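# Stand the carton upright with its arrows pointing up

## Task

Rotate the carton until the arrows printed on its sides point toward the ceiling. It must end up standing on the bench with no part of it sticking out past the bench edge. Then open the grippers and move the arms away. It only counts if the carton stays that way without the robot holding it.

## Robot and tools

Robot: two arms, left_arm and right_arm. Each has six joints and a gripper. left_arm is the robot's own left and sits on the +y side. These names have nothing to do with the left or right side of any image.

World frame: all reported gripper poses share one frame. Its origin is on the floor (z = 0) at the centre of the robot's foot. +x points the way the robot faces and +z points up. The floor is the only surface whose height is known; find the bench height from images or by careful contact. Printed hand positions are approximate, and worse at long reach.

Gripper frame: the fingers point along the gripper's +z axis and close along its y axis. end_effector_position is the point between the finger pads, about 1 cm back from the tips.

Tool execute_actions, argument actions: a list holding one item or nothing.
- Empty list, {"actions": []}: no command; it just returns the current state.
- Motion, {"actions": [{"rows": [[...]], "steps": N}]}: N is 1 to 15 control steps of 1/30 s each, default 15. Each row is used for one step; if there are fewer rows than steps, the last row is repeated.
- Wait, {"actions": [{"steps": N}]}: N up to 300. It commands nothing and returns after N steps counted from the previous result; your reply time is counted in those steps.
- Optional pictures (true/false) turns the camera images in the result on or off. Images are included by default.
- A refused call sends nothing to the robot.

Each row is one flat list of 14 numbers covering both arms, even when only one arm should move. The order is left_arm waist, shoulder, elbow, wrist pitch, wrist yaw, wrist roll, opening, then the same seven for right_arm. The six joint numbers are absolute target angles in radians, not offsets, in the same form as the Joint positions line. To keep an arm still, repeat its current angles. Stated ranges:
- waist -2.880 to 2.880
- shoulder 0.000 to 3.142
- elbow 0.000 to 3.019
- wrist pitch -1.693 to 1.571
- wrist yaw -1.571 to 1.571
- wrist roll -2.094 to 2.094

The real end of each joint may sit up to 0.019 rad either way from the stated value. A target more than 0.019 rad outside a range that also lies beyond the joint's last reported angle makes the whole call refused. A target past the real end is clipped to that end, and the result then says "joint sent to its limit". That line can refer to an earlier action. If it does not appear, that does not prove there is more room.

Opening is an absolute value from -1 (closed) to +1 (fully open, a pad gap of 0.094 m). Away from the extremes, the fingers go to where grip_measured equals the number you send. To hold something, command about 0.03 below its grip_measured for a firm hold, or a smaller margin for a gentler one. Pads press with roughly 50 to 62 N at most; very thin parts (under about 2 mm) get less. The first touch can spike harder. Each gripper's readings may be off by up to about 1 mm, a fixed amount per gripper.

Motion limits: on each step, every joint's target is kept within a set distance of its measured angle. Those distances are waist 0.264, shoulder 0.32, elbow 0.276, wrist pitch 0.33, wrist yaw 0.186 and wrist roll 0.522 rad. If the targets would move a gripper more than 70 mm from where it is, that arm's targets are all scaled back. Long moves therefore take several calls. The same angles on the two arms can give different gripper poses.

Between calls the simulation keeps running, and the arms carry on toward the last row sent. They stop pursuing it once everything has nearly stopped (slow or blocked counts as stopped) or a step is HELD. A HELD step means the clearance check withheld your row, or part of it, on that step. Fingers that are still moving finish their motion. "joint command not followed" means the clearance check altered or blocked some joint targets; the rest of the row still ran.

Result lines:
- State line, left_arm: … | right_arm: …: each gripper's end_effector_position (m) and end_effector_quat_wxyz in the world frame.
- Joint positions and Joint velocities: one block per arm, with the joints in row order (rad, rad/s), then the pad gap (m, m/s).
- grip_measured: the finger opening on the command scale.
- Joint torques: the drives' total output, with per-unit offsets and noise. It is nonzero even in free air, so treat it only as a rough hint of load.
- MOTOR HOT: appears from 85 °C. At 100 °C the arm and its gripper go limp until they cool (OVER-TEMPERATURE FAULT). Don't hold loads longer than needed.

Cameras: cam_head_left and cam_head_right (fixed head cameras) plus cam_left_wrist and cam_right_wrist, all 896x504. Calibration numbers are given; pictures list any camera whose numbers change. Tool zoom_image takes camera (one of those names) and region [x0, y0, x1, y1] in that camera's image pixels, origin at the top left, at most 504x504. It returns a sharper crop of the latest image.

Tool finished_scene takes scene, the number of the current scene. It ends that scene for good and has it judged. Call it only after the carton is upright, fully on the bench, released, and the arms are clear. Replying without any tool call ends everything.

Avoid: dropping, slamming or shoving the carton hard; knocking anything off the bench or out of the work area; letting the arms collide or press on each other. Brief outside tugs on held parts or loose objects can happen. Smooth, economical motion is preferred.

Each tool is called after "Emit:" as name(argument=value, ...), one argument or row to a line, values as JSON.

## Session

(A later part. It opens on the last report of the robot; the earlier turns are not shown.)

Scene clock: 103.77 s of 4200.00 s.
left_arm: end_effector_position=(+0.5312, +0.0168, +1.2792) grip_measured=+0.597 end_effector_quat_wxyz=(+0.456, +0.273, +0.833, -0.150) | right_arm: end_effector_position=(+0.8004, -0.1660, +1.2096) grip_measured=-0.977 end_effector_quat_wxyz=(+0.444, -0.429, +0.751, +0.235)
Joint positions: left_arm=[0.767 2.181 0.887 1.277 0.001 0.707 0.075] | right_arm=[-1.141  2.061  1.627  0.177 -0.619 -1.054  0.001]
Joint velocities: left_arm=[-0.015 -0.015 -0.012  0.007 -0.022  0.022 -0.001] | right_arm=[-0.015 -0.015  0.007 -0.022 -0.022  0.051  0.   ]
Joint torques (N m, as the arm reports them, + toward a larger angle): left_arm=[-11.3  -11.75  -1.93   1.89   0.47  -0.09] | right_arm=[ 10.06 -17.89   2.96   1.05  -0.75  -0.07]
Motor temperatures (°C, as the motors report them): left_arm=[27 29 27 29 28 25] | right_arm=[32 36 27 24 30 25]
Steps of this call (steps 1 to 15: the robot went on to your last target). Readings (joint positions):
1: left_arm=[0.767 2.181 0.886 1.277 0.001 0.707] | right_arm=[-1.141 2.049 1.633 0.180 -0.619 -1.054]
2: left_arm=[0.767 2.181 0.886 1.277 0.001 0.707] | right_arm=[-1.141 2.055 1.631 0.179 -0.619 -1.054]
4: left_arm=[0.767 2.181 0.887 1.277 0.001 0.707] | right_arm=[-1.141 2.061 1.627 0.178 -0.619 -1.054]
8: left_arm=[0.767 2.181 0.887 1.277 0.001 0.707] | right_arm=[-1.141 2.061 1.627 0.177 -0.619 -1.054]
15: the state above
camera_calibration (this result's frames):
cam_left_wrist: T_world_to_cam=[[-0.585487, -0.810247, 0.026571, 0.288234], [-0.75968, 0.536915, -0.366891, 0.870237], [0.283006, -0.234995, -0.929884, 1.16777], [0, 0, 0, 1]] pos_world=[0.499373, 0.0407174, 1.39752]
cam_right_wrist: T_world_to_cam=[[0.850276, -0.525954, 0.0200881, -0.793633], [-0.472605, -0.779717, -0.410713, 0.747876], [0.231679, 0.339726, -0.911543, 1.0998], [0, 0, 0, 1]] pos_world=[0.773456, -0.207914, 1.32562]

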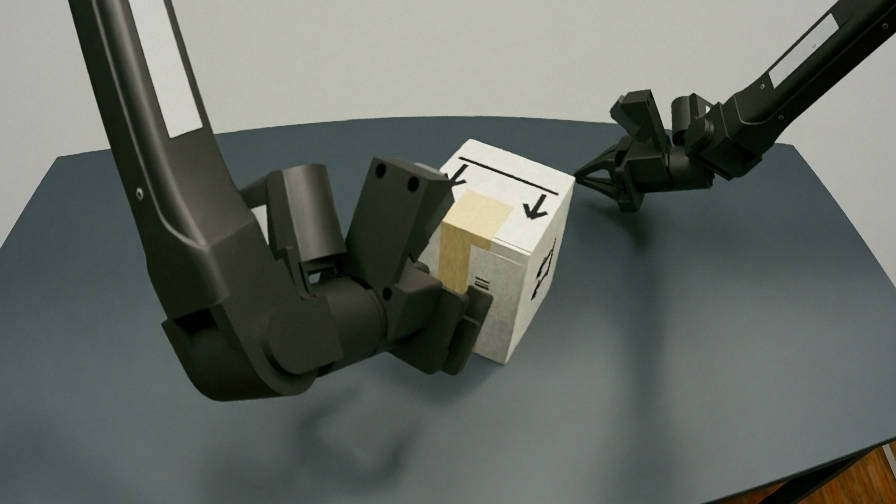

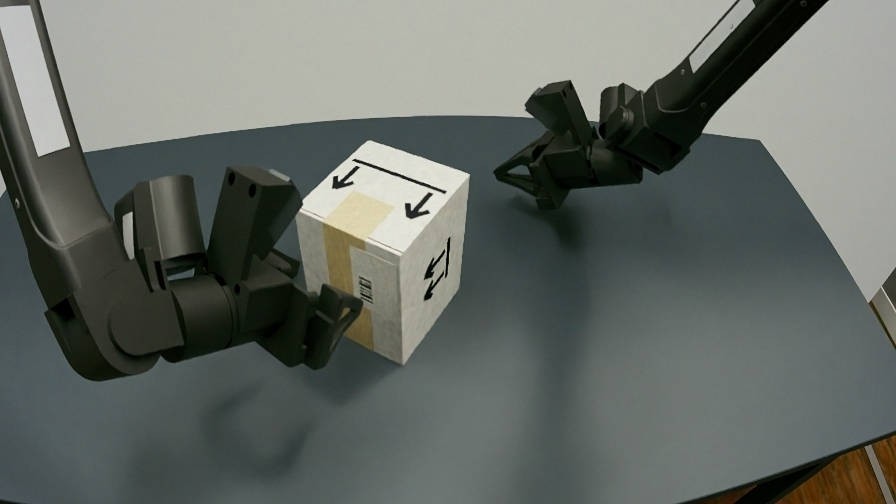

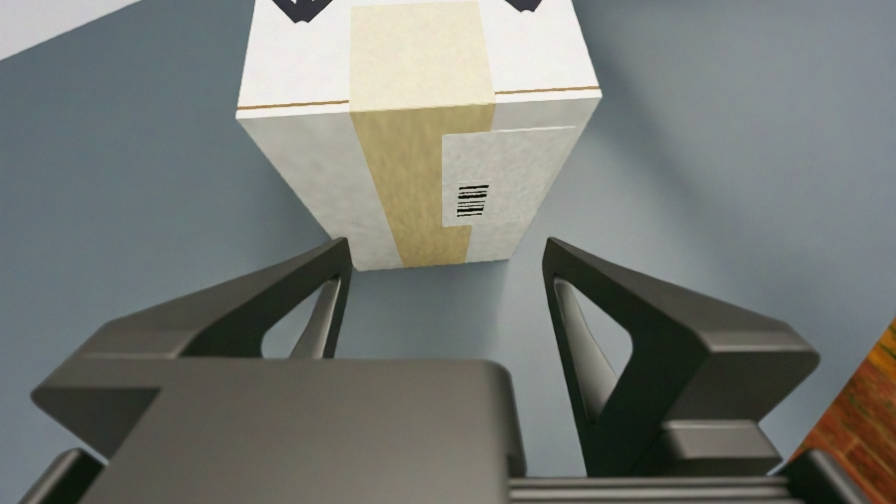

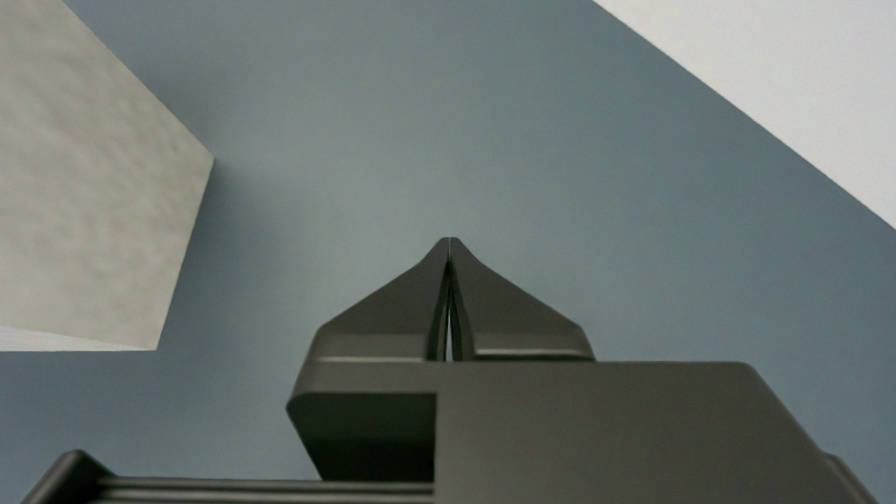

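Emit:
execute_actions(
  actions=[
    {"rows":[[0.767,2.178,0.897,1.265,0,0.7,0.6,-1.14,2.06,1.62,0.18,-0.62,-1.066,-1],[0.766,2.175,0.907,1.252,0,0.7,0.6,-1.14,2.06,1.61,0.19,-0.62,-1.066,-1],[0.765,2.172,0.917,1.24,0,0.7,0.6,-1.14,2.06,1.6,0.2,-0.62,-1.066,-1],[0.764,2.169,0.927,1.227,0,0.7,0.6,-1.14,2.06,1.59,0.21,-0.62,-1.066,-1],[0.763,2.166,0.937,1.215,0,0.7,0.6,-1.14,2.06,1.58,0.22,-0.62,-1.066,-1],[0.761,2.162,0.947,1.202,0,0.7,0.6,-1.14,2.06,1.57,0.23,-0.62,-1.066,-1],[0.759,2.158,0.957,1.19,0,0.7,0.6,-1.14,2.06,1.56,0.24,-0.62,-1.066,-1],[0.756,2.154,0.967,1.177,0,0.7,0.6,-1.14,2.06,1.55,0.24,-0.62,-1.066,-1],[0.753,2.149,0.977,1.165,0,0.7,0.6,-1.14,2.06,1.55,0.24,-0.62,-1.066,-1],[0.75,2.144,0.987,1.152,0,0.7,0.6,-1.14,2.06,1.55,0.24,-0.62,-1.066,-1],[0.746,2.139,0.997,1.14,0,0.7,0.6,-1.14,2.06,1.55,0.24,-0.62,-1.066,-1],[0.742,2.133,1.007,1.127,0,0.7,0.6,-1.14,2.06,1.55,0.24,-0.62,-1.066,-1],[0.738,2.127,1.017,1.115,0,0.7,0.6,-1.14,2.06,1.55,0.24,-0.62,-1.066,-1],[0.734,2.121,1.027,1.1,0,0.7,0.6,-1.14,2.06,1.55,0.24,-0.62,-1.066,-1],[0.73,2.115,1.037,1.088,0,0.7,0.6,-1.14,2.06,1.55,0.24,-0.62,-1.066,-1]]},
  ],
  pictures=false,
)

Emit:
execute_actions(
  actions=[
    {"steps":10},
  ],
)

Scene clock: 112.53 s of 4200.00 s.
left_arm: end_effector_position=(+0.5747, -0.0003, +1.2695) grip_measured=+0.597 end_effector_quat_wxyz=(+0.451, +0.275, +0.835, -0.153) | right_arm: end_effector_position=(+0.7653, -0.1588, +1.1987) grip_measured=-0.977 end_effector_quat_wxyz=(+0.431, -0.428, +0.755, +0.245)
Joint positions: left_arm=[ 0.764  2.162  1.004  1.128 -0.002  0.706  0.075] | right_arm=[-1.141  2.061  1.546  0.225 -0.619 -1.054  0.001]
Joint velocities: left_arm=[-0.054 -0.112  0.256 -0.427 -0.066 -0.022  0.   ] | right_arm=[ 0.015 -0.005 -0.022  0.051  0.037 -0.051  0.   ]
Joint torques (N m, as the arm reports them, + toward a larger angle): left_arm=[-15.86 -15.34   0.12   0.96   0.64  -0.03] | right_arm=[  9.7  -18.83   2.11   1.77  -0.77  -0.06]
Motor temperatures (°C, as the motors report them): left_arm=[27 28 27 29 28 25] | right_arm=[31 36 26 24 30 25]
Steps of this call (steps 1 to 15: the robot went on to your last target; steps 16 to 90: nothing new was sent; then 5.27 s passed at rest; steps 91 to 105: all 15 steps of this action). Readings (joint positions):
91: left_arm=[0.767 2.181 0.887 1.277 0.001 0.707] | right_arm=[-1.141 2.061 1.627 0.177 -0.619 -1.054]
92: left_arm=[0.767 2.181 0.888 1.276 0.001 0.707] | right_arm=[-1.141 2.061 1.625 0.178 -0.619 -1.054]
94: left_arm=[0.767 2.181 0.898 1.262 0.001 0.707] | right_arm=[-1.141 2.061 1.615 0.187 -0.619 -1.054]
98: left_arm=[0.767 2.181 0.941 1.218 0.001 0.707] | right_arm=[-1.141 2.061 1.573 0.218 -0.619 -1.054]
105: the state above

Scene clock: 112.87 s of 4200.00 s.
left_arm: end_effector_position=(+0.5921, -0.0064, +1.2802) grip_measured=+0.597 end_effector_quat_wxyz=(+0.460, +0.273, +0.831, -0.154) | right_arm: end_effector_position=(+0.7657, -0.1589, +1.1989) grip_measured=-0.977 end_effector_quat_wxyz=(+0.432, -0.428, +0.755, +0.245)
Joint positions: left_arm=[ 0.753  2.141  1.027  1.102 -0.002  0.705  0.075] | right_arm=[-1.141  2.061  1.546  0.227 -0.619 -1.054  0.001]
Joint velocities: left_arm=[-0.024  0.015 -0.002 -0.007  0.037 -0.037  0.001] | right_arm=[-0.005 -0.015  0.017 -0.007  0.007 -0.051  0.001]
Joint torques (N m, as the arm reports them, + toward a larger angle): left_arm=[-15.57 -15.11  -0.15   0.74   0.58  -0.06] | right_arm=[  9.55 -18.9    2.07   1.66  -0.76  -0.07]
Motor temperatures (°C, as the motors report them): left_arm=[27 28 27 29 28 25] | right_arm=[31 36 26 24 30 25]
Steps of this call (steps 1 to 10: the robot went on to your last target). Readings (joint positions):
1: left_arm=[0.763 2.159 1.012 1.115 -0.002 0.705] | right_arm=[-1.141 2.061 1.546 0.227 -0.619 -1.054]
2: left_arm=[0.761 2.155 1.019 1.108 -0.002 0.705] | right_arm=[-1.141 2.061 1.546 0.227 -0.619 -1.054]
4: left_arm=[0.757 2.148 1.026 1.103 -0.002 0.705] | right_arm=[-1.141 2.061 1.546 0.227 -0.619 -1.054]
8: left_arm=[0.753 2.141 1.027 1.102 -0.002 0.705] | right_arm=[-1.141 2.061 1.546 0.227 -0.619 -1.054]
10: the state above
camera_calibration (this result's frames):
cam_left_wrist: T_world_to_cam=[[-0.588297, -0.80806, 0.0307516, 0.301402], [-0.755478, 0.535659, -0.377257, 0.940122], [0.288374, -0.245171, -0.925598, 1.13727], [0, 0, 0, 1]] pos_world=[0.559596, 0.018793, 1.39806]
cam_right_wrist: T_world_to_cam=[[0.855528, -0.517721, -0.00600188, -0.731624], [-0.476707, -0.783124, -0.399334, 0.721604], [0.202044, 0.344503, -0.916786, 1.12537], [0, 0, 0, 1]] pos_world=[0.742545, -0.201366, 1.3155]

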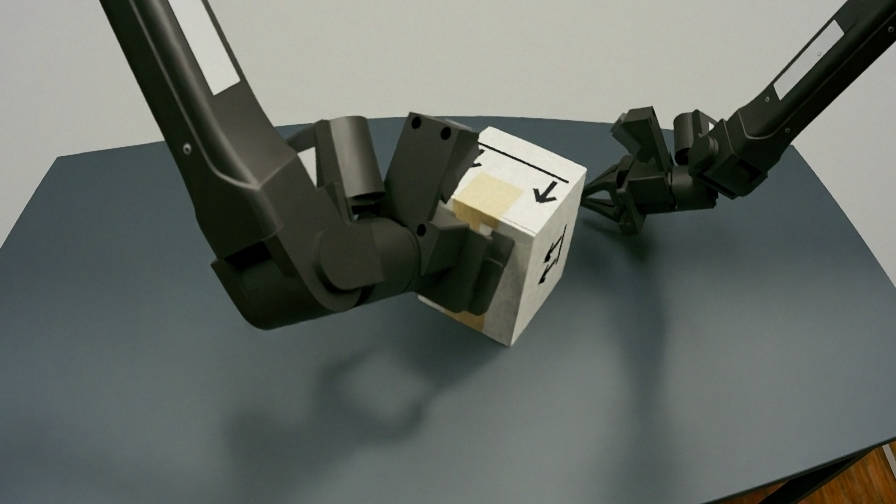

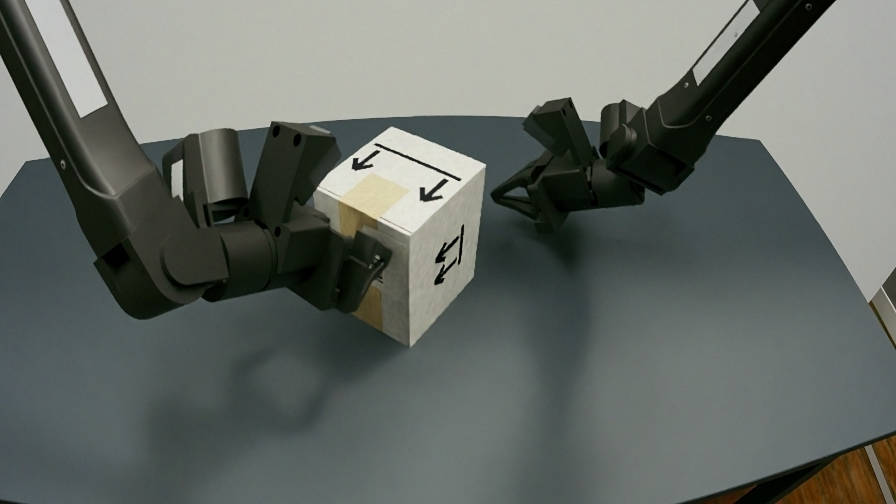

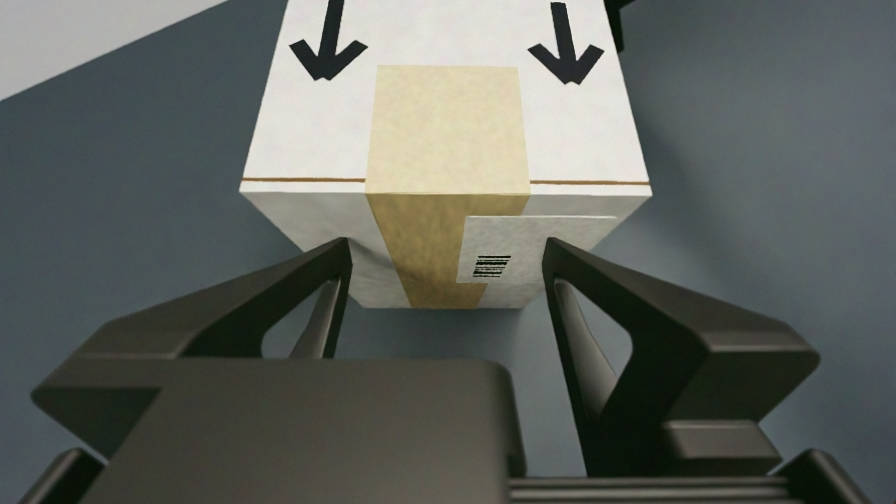

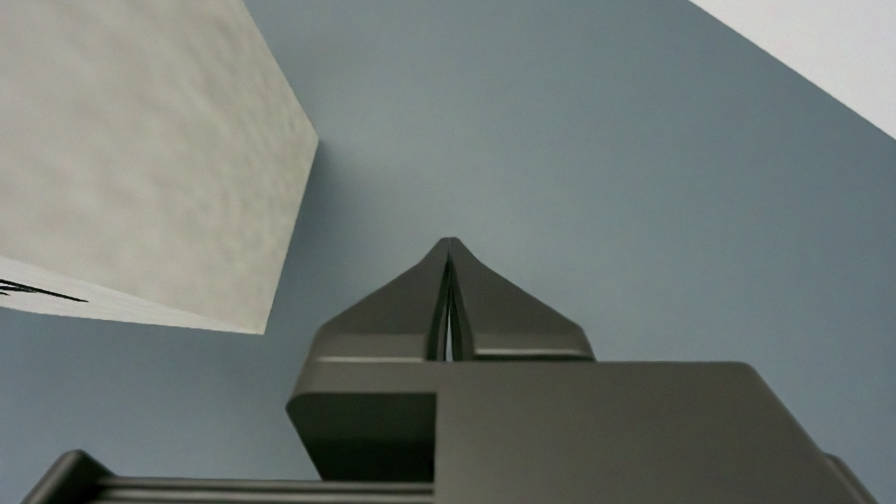

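Emit:
execute_actions(
  actions=[
    {"rows":[[0.75,2.14,1.02,1.1,0,0.7,0.6,-1.12,2.07,1.6,0.15,-0.56,-0.7,-1],[0.75,2.14,1.02,1.1,0,0.7,0.6,-1.12,2.07,1.6,0.15,-0.56,-0.5,-1],[0.75,2.14,1.02,1.1,0,0.7,0.6,-1.1,2.08,1.63,0.1,-0.5,-0.3,-1],[0.75,2.14,1.02,1.1,0,0.7,0.6,-1.1,2.09,1.65,0.05,-0.5,-0.1,-1],[0.75,2.14,1.02,1.1,0,0.7,0.6,-1.08,2.1,1.67,0,-0.44,0.1,-1],[0.75,2.14,1.02,1.1,0,0.7,0.6,-1.07,2.11,1.67,-0.03,-0.42,0.25,-1],[0.75,2.14,1.02,1.1,0,0.7,0.6,-1.06,2.12,1.67,-0.067,-0.385,0.25,-1],[0.75,2.14,1.02,1.1,0,0.7,0.6,-1.05,2.13,1.67,-0.067,-0.385,0.25,-1],[0.75,2.14,1.02,1.1,0,0.7,0.6,-1.045,2.14,1.67,-0.067,-0.385,0.25,-1]]},
  ],
  pictures=false,
)

Emit:
execute_actions(
  actions=[
    {"steps":20},
  ],
)

Scene clock: 129.77 s of 4200.00 s.
left_arm: end_effector_position=(+0.5921, -0.0064, +1.2802) grip_measured=+0.597 end_effector_quat_wxyz=(+0.460, +0.273, +0.831, -0.154) | right_arm: end_effector_position=(+0.7680, -0.1113, +1.1867) grip_measured=-0.977 end_effector_quat_wxyz=(+0.137, +0.066, +0.912, +0.381)
Joint positions: left_arm=[ 0.753  2.141  1.027  1.102 -0.002  0.705  0.075] | right_arm=[-1.049  2.09   1.67  -0.053 -0.389  0.111  0.001]
Joint velocities: left_arm=[-0.005 -0.005 -0.002  0.002 -0.007 -0.022  0.   ] | right_arm=[ 0.171  0.181  0.002 -0.056 -0.081  0.769  0.   ]
Joint torques (N m, as the arm reports them, + toward a larger angle): left_arm=[-13.82 -12.99  -1.49   1.26   0.6   -0.06] | right_arm=[ 10.61 -15.99   2.5    0.55  -0.41   0.05]
Motor temperatures (°C, as the motors report them): left_arm=[28 28 27 29 28 25] | right_arm=[31 37 26 24 30 25]
Steps of this call (steps 1 to 30: the robot went on to your last target; steps 31 to 90: nothing new was sent; then 13.40 s passed at rest; steps 91 to 105: all 15 steps of this action). Readings (joint positions):
91: left_arm=[0.753 2.141 1.027 1.102 -0.002 0.705] | right_arm=[-1.140 2.061 1.550 0.214 -0.594 -1.004]
92: left_arm=[0.753 2.141 1.027 1.102 -0.002 0.705] | right_arm=[-1.139 2.061 1.560 0.191 -0.574 -0.915]
94: left_arm=[0.753 2.141 1.027 1.102 -0.002 0.705] | right_arm=[-1.135 2.061 1.587 0.132 -0.516 -0.720]
98: left_arm=[0.753 2.141 1.027 1.102 -0.002 0.705] | right_arm=[-1.111 2.065 1.661 -0.010 -0.397 -0.328]
105: the state above

Scene clock: 130.43 s of 4200.00 s.
left_arm: end_effector_position=(+0.5921, -0.0064, +1.2802) grip_measured=+0.597 end_effector_quat_wxyz=(+0.460, +0.273, +0.831, -0.154) | right_arm: end_effector_position=(+0.7529, -0.0982, +1.1770) grip_measured=-0.977 end_effector_quat_wxyz=(+0.098, +0.120, +0.907, +0.391)
Joint positions: left_arm=[ 0.753  2.141  1.027  1.102 -0.002  0.705  0.075] | right_arm=[-1.039  2.113  1.669 -0.059 -0.387  0.236  0.001]
Joint velocities: left_arm=[ 0.015  0.005 -0.012 -0.002 -0.007 -0.037  0.001] | right_arm=[-0.005  0.005  0.012  0.002  0.051  0.007 -0.   ]
Joint torques (N m, as the arm reports them, + toward a larger angle): left_arm=[-13.61 -13.29  -1.5    1.31   0.6   -0.07] | right_arm=[ 10.94 -16.61   2.37   0.54  -0.47   0.09]
Motor temperatures (°C, as the motors report them): left_arm=[28 28 26 29 28 25] | right_arm=[31 37 26 24 30 25]
Steps of this call (steps 1 to 20: the robot went on to your last target). Readings (joint positions):
1: left_arm=[0.753 2.141 1.027 1.102 -0.002 0.705] | right_arm=[-1.044 2.096 1.670 -0.055 -0.389 0.136]
2: left_arm=[0.753 2.141 1.027 1.102 -0.002 0.705] | right_arm=[-1.040 2.101 1.670 -0.057 -0.389 0.157]
4: left_arm=[0.753 2.141 1.027 1.102 -0.002 0.705] | right_arm=[-1.039 2.110 1.670 -0.058 -0.389 0.186]
8: left_arm=[0.753 2.141 1.027 1.102 -0.002 0.705] | right_arm=[-1.039 2.113 1.669 -0.059 -0.387 0.217]
20: the state above
camera_calibration (this result's frames):
cam_left_wrist: T_world_to_cam=[[-0.588297, -0.80806, 0.0307516, 0.301402], [-0.755478, 0.535659, -0.377257, 0.940122], [0.288374, -0.245171, -0.925598, 1.13727], [0, 0, 0, 1]] pos_world=[0.559596, 0.018793, 1.39806]
cam_right_wrist: T_world_to_cam=[[-0.149482, -0.664029, -0.732612, 0.90816], [-0.928251, -0.160982, 0.335312, 0.290634], [-0.340594, 0.730172, -0.592322, 1.15149], [0, 0, 0, 1]] pos_world=[0.797727, -0.190954, 1.24993]

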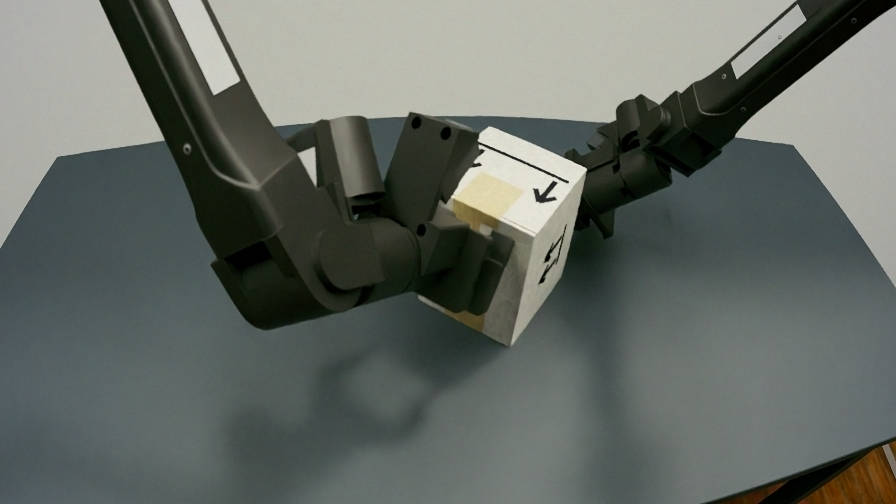

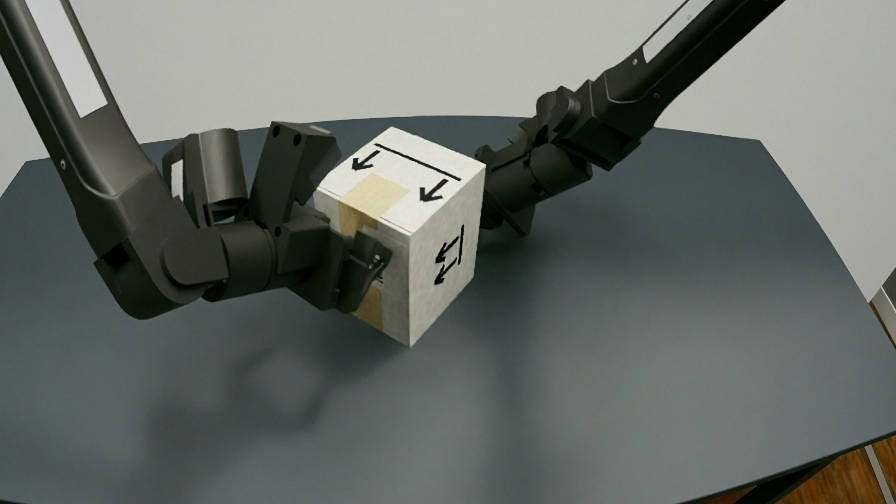

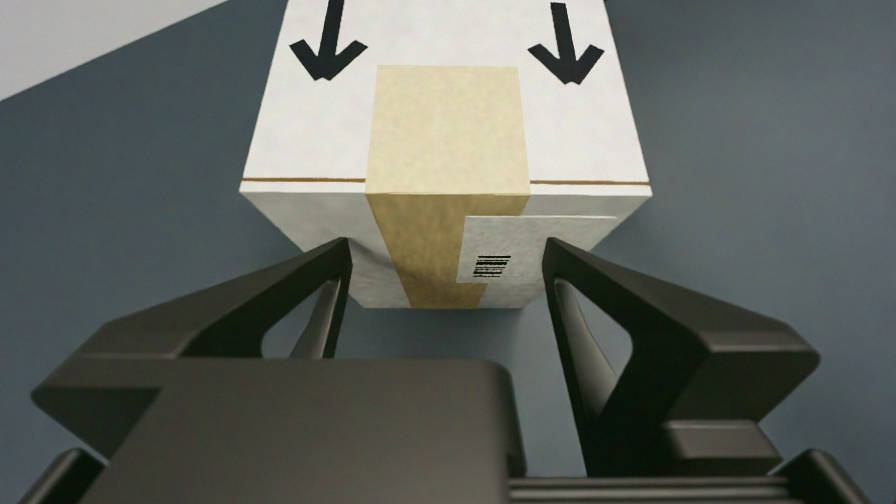

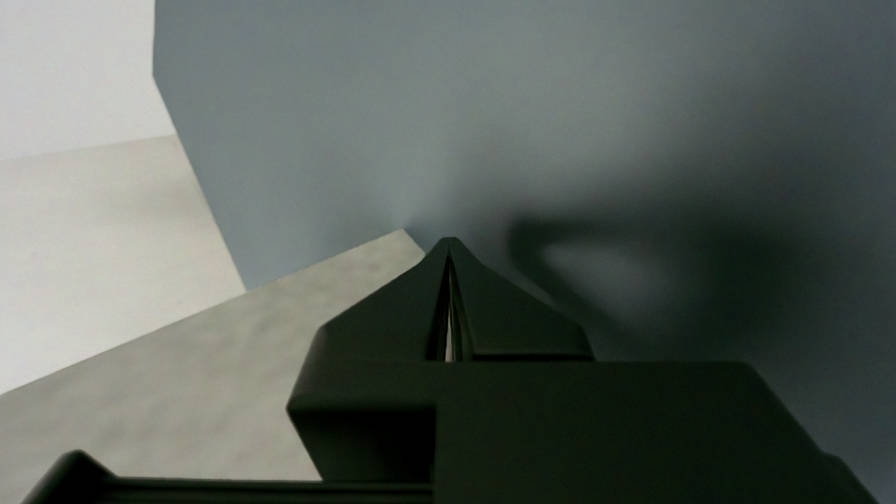

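Emit:
execute_actions(
  actions=[
    {"rows":[[0.75,2.14,1.02,1.1,0,0.7,0.6,-1.06,2.14,1.67,-0.067,-0.385,0.5,-1],[0.75,2.14,1.02,1.1,0,0.7,0.6,-1.07,2.145,1.67,-0.067,-0.385,0.7,-1],[0.75,2.14,1.02,1.1,0,0.7,0.6,-1.08,2.15,1.67,-0.08,-0.385,0.8,-1],[0.75,2.14,1.02,1.1,0,0.7,0.6,-1.085,2.155,1.67,-0.1,-0.385,0.8,-1],[0.75,2.14,1.02,1.1,0,0.7,0.6,-1.085,2.16,1.67,-0.12,-0.385,0.8,-1],[0.75,2.14,1.02,1.1,0,0.7,0.6,-1.085,2.165,1.67,-0.14,-0.385,0.8,-1],[0.75,2.14,1.02,1.1,0,0.7,0.6,-1.085,2.165,1.67,-0.16,-0.385,0.8,-1],[0.75,2.14,1.02,1.1,0,0.7,0.6,-1.085,2.165,1.67,-0.18,-0.385,0.8,-1],[0.75,2.14,1.02,1.1,0,0.7,0.6,-1.085,2.165,1.67,-0.2,-0.385,0.8,-1]]},
  ],
  pictures=false,
)

Emit:
execute_actions(
  actions=[
    {"steps":12},
  ],
)

Scene clock: 138.70 s of 4200.00 s.
left_arm: end_effector_position=(+0.5921, -0.0064, +1.2802) grip_measured=+0.597 end_effector_quat_wxyz=(+0.460, +0.273, +0.831, -0.154) | right_arm: end_effector_position=(+0.7158, -0.1064, +1.1572) grip_measured=-0.977 end_effector_quat_wxyz=(-0.073, +0.362, +0.851, +0.374)
Joint positions: left_arm=[ 0.753  2.141  1.027  1.102 -0.002  0.705  0.075] | right_arm=[-1.059  2.127  1.669 -0.188 -0.391  0.764  0.001]
Joint velocities: left_arm=[-0.015 -0.015 -0.002  0.002  0.007 -0.051 -0.   ] | right_arm=[-0.005 -0.015  0.007 -0.032 -0.022  0.081 -0.   ]
Joint torques (N m, as the arm reports them, + toward a larger angle): left_arm=[-13.66 -13.36  -1.49   1.36   0.6   -0.07] | right_arm=[  9.06 -15.34   1.97   0.06  -0.29   0.09]
Motor temperatures (°C, as the motors report them): left_arm=[28 28 26 29 28 25] | right_arm=[31 36 26 24 30 25]
Steps of this call (steps 1 to 15: the robot went on to your last target; steps 16 to 90: nothing new was sent; then 4.77 s passed at rest; steps 91 to 105: all 15 steps of this action). Readings (joint positions):
91: left_arm=[0.753 2.141 1.027 1.102 -0.002 0.705] | right_arm=[-1.039 2.113 1.669 -0.059 -0.387 0.275]
92: left_arm=[0.753 2.141 1.027 1.102 -0.002 0.705] | right_arm=[-1.039 2.113 1.669 -0.059 -0.387 0.348]
94: left_arm=[0.753 2.141 1.027 1.102 -0.002 0.705] | right_arm=[-1.040 2.113 1.669 -0.067 -0.387 0.503]
98: left_arm=[0.753 2.141 1.027 1.102 -0.002 0.705] | right_arm=[-1.049 2.115 1.669 -0.131 -0.387 0.672]
105: the state above

Scene clock: 139.10 s of 4200.00 s.
left_arm: end_effector_position=(+0.5921, -0.0064, +1.2802) grip_measured=+0.597 end_effector_quat_wxyz=(+0.460, +0.273, +0.831, -0.154) | right_arm: end_effector_position=(+0.7158, -0.1064, +1.1572) grip_measured=-0.977 end_effector_quat_wxyz=(-0.077, +0.371, +0.847, +0.373)
Joint positions: left_arm=[ 0.753  2.141  1.027  1.102 -0.002  0.705  0.075] | right_arm=[-1.059  2.127  1.669 -0.188 -0.391  0.786  0.001]
Joint velocities: left_arm=[-0.005 -0.015 -0.007 -0.012 -0.007 -0.051 -0.001] | right_arm=[-0.015 -0.005  0.002  0.002 -0.037  0.007 -0.   ]
Joint torques (N m, as the arm reports them, + toward a larger angle): left_arm=[-13.83 -13.23  -1.52   1.27   0.62  -0.06] | right_arm=[  9.2  -15.49   2.07   0.1   -0.31   0.11]
Motor temperatures (°C, as the motors report them): left_arm=[28 28 26 29 28 25] | right_arm=[31 36 26 24 30 25]
Steps of this call (steps 1 to 12: the robot went on to your last target). Readings (joint positions):
1: left_arm=[0.753 2.141 1.027 1.102 -0.002 0.705] | right_arm=[-1.059 2.127 1.669 -0.188 -0.391 0.769]
2: left_arm=[0.753 2.141 1.027 1.102 -0.002 0.705] | right_arm=[-1.059 2.127 1.669 -0.188 -0.391 0.772]
4: left_arm=[0.753 2.141 1.027 1.102 -0.002 0.705] | right_arm=[-1.059 2.127 1.669 -0.188 -0.391 0.778]
8: left_arm=[0.753 2.141 1.027 1.102 -0.002 0.705] | right_arm=[-1.059 2.127 1.669 -0.188 -0.391 0.783]
12: the state above
camera_calibration (this result's frames):
cam_left_wrist: T_world_to_cam=[[-0.588297, -0.80806, 0.0307516, 0.301402], [-0.755478, 0.535659, -0.377257, 0.940122], [0.288374, -0.245171, -0.925598, 1.13727], [0, 0, 0, 1]] pos_world=[0.559596, 0.018793, 1.39806]
cam_right_wrist: T_world_to_cam=[[-0.692119, -0.441463, -0.571035, 1.10776], [-0.657383, 0.0588848, 0.751253, -0.390278], [-0.298025, 0.895345, -0.330965, 0.817791], [0, 0, 0, 1]] pos_world=[0.753863, -0.220188, 1.19643]

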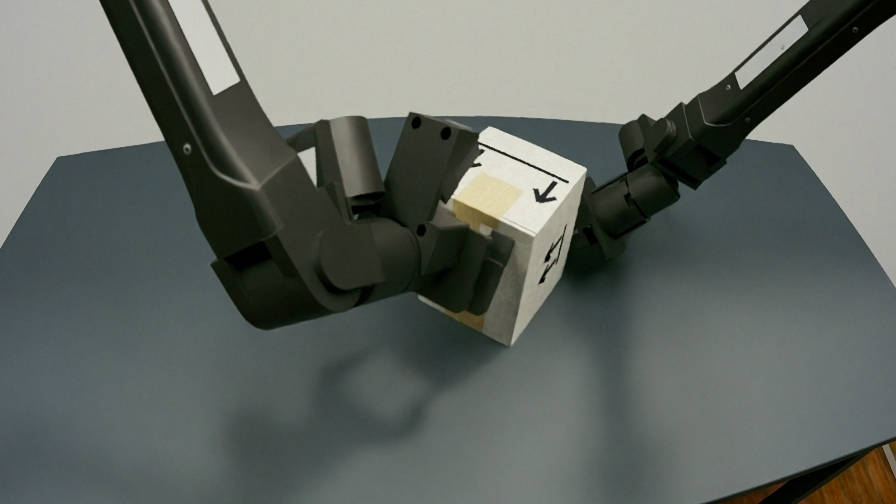

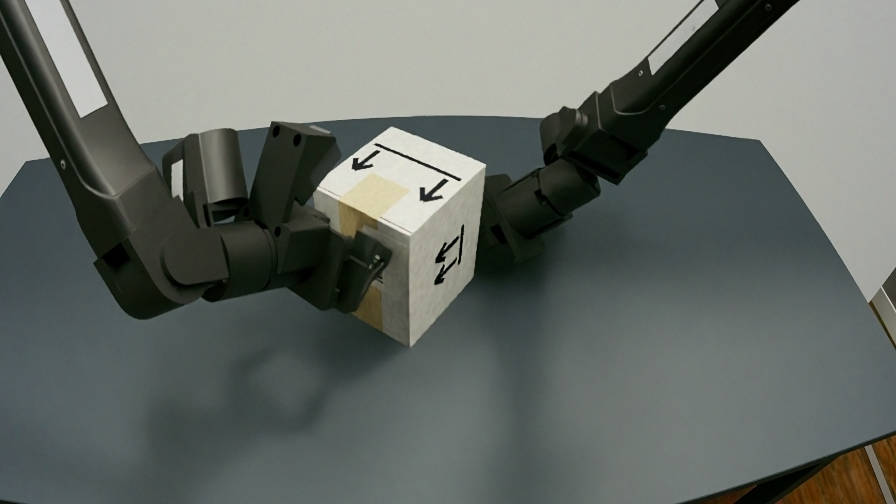

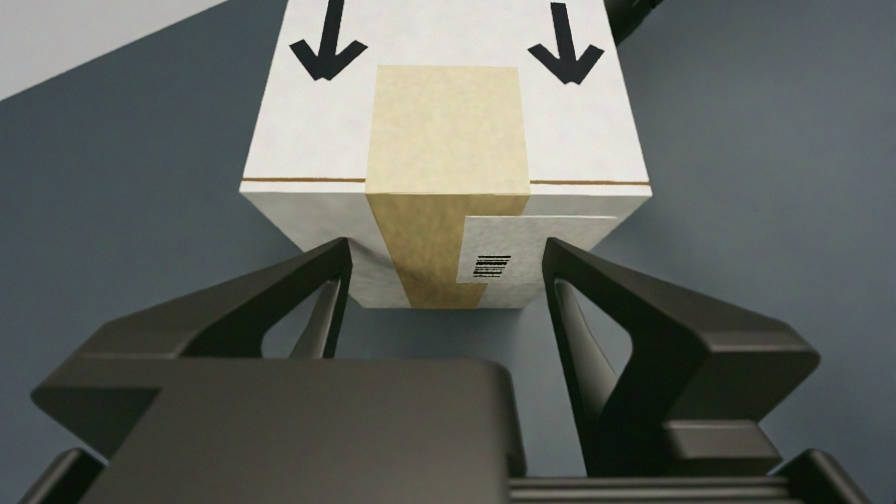

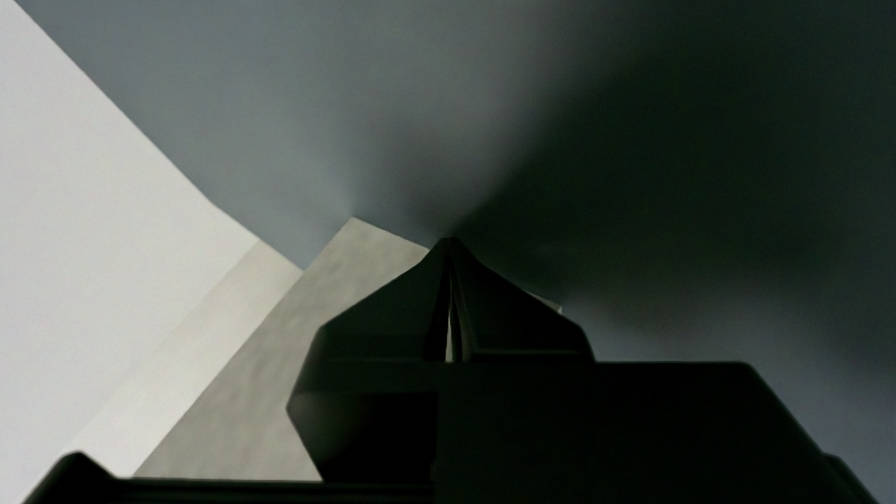

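Emit:
execute_actions(
  actions=[
    {"rows":[[0.735,2.12,1.04,1.09,0,0.71,0.6,-1.07,2.15,1.67,-0.2,-0.385,0.8,-1],[0.732,2.118,1.048,1.08,0,0.71,0.6,-1.07,2.15,1.67,-0.2,-0.385,0.8,-1],[0.729,2.116,1.056,1.07,0,0.71,0.6,-1.07,2.15,1.67,-0.2,-0.385,0.8,-1],[0.726,2.114,1.064,1.06,0,0.71,0.6,-1.07,2.15,1.67,-0.2,-0.385,0.8,-1],[0.722,2.111,1.072,1.05,0,0.72,0.6,-1.07,2.15,1.67,-0.2,-0.385,0.8,-1],[0.718,2.108,1.08,1.04,0,0.72,0.6,-1.07,2.15,1.67,-0.2,-0.385,0.8,-1],[0.714,2.105,1.088,1.03,0,0.72,0.6,-1.07,2.15,1.67,-0.2,-0.385,0.8,-1],[0.71,2.102,1.096,1.02,0,0.72,0.6,-1.07,2.15,1.67,-0.2,-0.385,0.8,-1],[0.706,2.099,1.104,1.01,0,0.73,0.6,-1.07,2.15,1.67,-0.2,-0.385,0.8,-1],[0.702,2.096,1.112,1.0,0,0.73,0.6,-1.07,2.15,1.67,-0.2,-0.385,0.8,-1],[0.698,2.093,1.12,0.99,0,0.73,0.6,-1.07,2.15,1.67,-0.2,-0.385,0.8,-1],[0.694,2.09,1.128,0.985,0,0.73,0.6,-1.07,2.15,1.67,-0.2,-0.385,0.8,-1],[0.69,2.087,1.136,0.98,0,0.73,0.6,-1.07,2.15,1.67,-0.2,-0.385,0.8,-1],[0.687,2.084,1.142,0.975,0,0.73,0.6,-1.07,2.15,1.67,-0.2,-0.385,0.8,-1],[0.685,2.082,1.148,0.97,0,0.73,0.6,-1.07,2.15,1.67,-0.2,-0.385,0.8,-1]]},
  ],
  pictures=false,
)

Emit:
execute_actions(
  actions=[
    {"steps":10},
  ],
)

Scene clock: 148.87 s of 4200.00 s.
left_arm: end_effector_position=(+0.6124, -0.0248, +1.2853) grip_measured=+0.597 end_effector_quat_wxyz=(+0.453, +0.287, +0.828, -0.162) | right_arm: end_effector_position=(+0.7219, -0.1107, +1.1569) grip_measured=-0.977 end_effector_quat_wxyz=(-0.072, +0.374, +0.847, +0.372)
Joint positions: left_arm=[ 0.732  2.123  1.086  0.997 -0.006  0.719  0.075] | right_arm=[-1.063  2.127  1.679 -0.188 -0.386  0.787  0.001]
Joint velocities: left_arm=[-0.132 -0.122  0.173 -0.154 -0.022 -0.037  0.001] | right_arm=[-0.044 -0.005  0.066  0.022 -0.095  0.007  0.   ]
Joint torques (N m, as the arm reports them, + toward a larger angle): left_arm=[-17.58 -16.1    3.97   0.7    0.79   0.04] | right_arm=[ 10.56 -16.73   0.92   0.16  -0.47   0.09]
Motor temperatures (°C, as the motors report them): left_arm=[28 28 26 29 28 25] | right_arm=[31 36 26 24 29 25]
Steps of this call (steps 1 to 30: the robot went on to your last target; steps 31 to 90: nothing new was sent; then 6.27 s passed at rest; steps 91 to 105: all 15 steps of this action). Readings (joint positions):
91: left_arm=[0.753 2.141 1.027 1.102 -0.002 0.705] | right_arm=[-1.059 2.127 1.669 -0.188 -0.391 0.787]
92: left_arm=[0.753 2.141 1.028 1.101 -0.002 0.705] | right_arm=[-1.059 2.127 1.669 -0.188 -0.391 0.787]
94: left_arm=[0.752 2.141 1.032 1.091 -0.002 0.705] | right_arm=[-1.059 2.127 1.669 -0.188 -0.391 0.787]
98: left_arm=[0.749 2.140 1.053 1.055 -0.004 0.709] | right_arm=[-1.060 2.127 1.670 -0.188 -0.389 0.787]
105: the state above

Scene clock: 149.20 s of 4200.00 s.
left_arm: end_effector_position=(+0.6288, -0.0356, +1.3012) grip_measured=+0.597 end_effector_quat_wxyz=(+0.468, +0.287, +0.820, -0.165) | right_arm: end_effector_position=(+0.7278, -0.1160, +1.1569) grip_measured=-0.977 end_effector_quat_wxyz=(-0.066, +0.375, +0.847, +0.372)
Joint positions: left_arm=[ 0.713  2.107  1.112  0.983 -0.004  0.726  0.075] | right_arm=[-1.069  2.125  1.687 -0.188 -0.386  0.787  0.001]
Joint velocities: left_arm=[-0.005 -0.005 -0.007 -0.037 -0.007 -0.051  0.001] | right_arm=[-0.005 -0.015 -0.007 -0.007  0.007  0.007 -0.001]
Joint torques (N m, as the arm reports them, + toward a larger angle): left_arm=[-17.04 -15.5    3.03   0.94   0.69   0.01] | right_arm=[ 10.78 -16.54   0.75   0.14  -0.47   0.08]
Motor temperatures (°C, as the motors report them): left_arm=[28 28 26 29 28 25] | right_arm=[31 36 26 24 29 25]
Steps of this call (steps 1 to 10: the robot went on to your last target). Readings (joint positions):
1: left_arm=[0.728 2.119 1.091 0.993 -0.006 0.720] | right_arm=[-1.065 2.127 1.681 -0.188 -0.386 0.787]
2: left_arm=[0.724 2.115 1.096 0.989 -0.006 0.720] | right_arm=[-1.066 2.127 1.683 -0.188 -0.386 0.787]
4: left_arm=[0.717 2.111 1.106 0.985 -0.005 0.723] | right_arm=[-1.068 2.126 1.685 -0.188 -0.386 0.787]
8: left_arm=[0.713 2.107 1.112 0.985 -0.004 0.725] | right_arm=[-1.069 2.125 1.687 -0.188 -0.386 0.787]
10: the state above
camera_calibration (this result's frames):
cam_left_wrist: T_world_to_cam=[[-0.617718, -0.785908, 0.0278034, 0.321858], [-0.727246, 0.557443, -0.400462, 1.00462], [0.299228, -0.267593, -0.915891, 1.11873], [0, 0, 0, 1]] pos_world=[0.594669, -0.00770422, 1.418]
cam_right_wrist: T_world_to_cam=[[-0.69052, -0.437658, -0.57588, 1.1166], [-0.667177, 0.0778591, 0.740819, -0.360232], [-0.279388, 0.895764, -0.345758, 0.833443], [0, 0, 0, 1]] pos_world=[0.76355, -0.229833, 1.19806]

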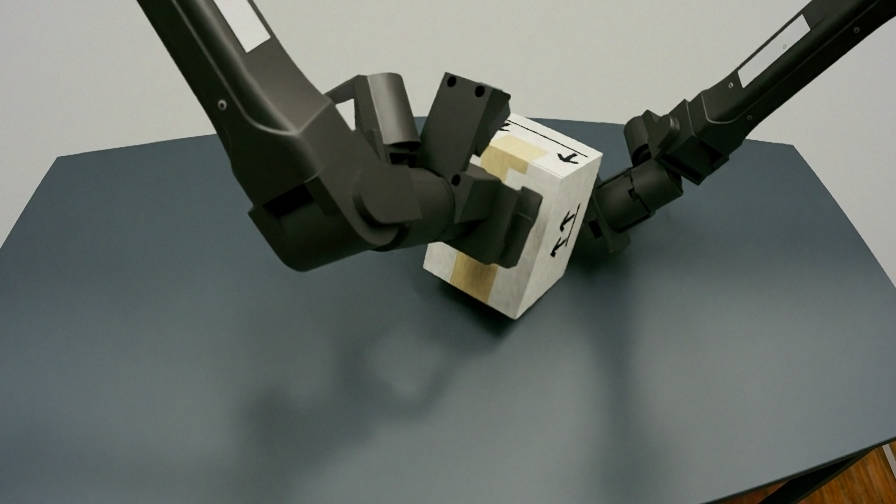

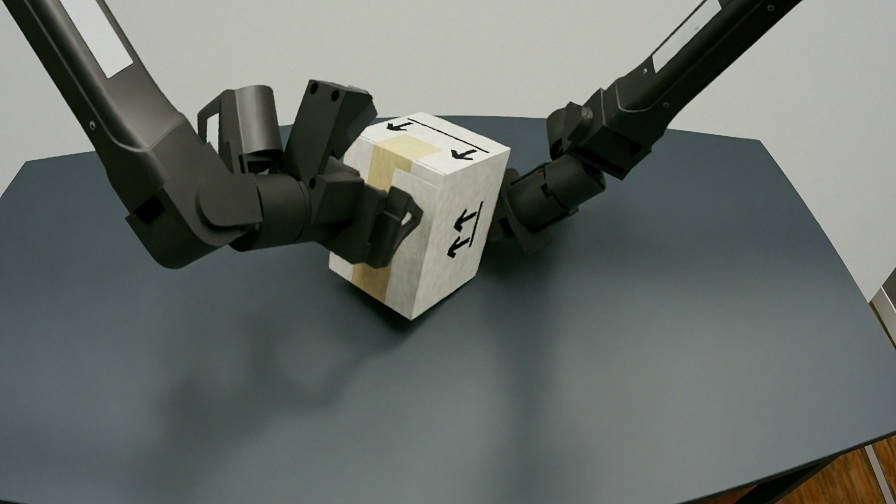

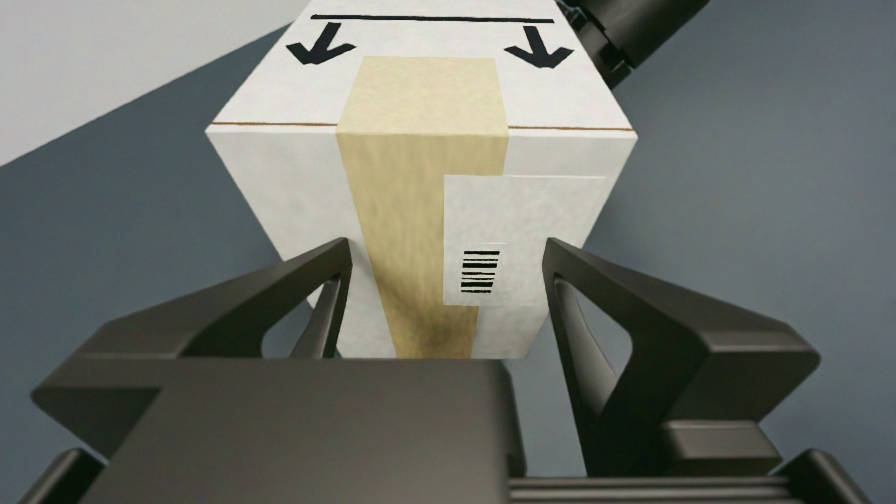

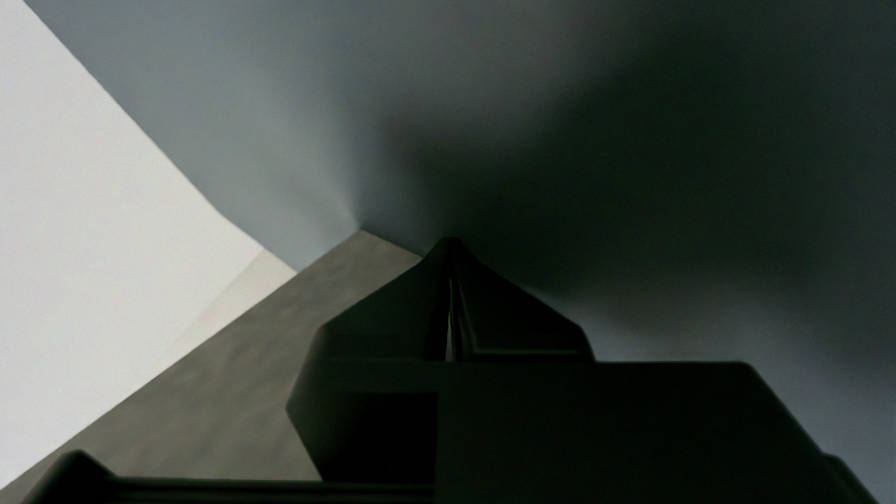

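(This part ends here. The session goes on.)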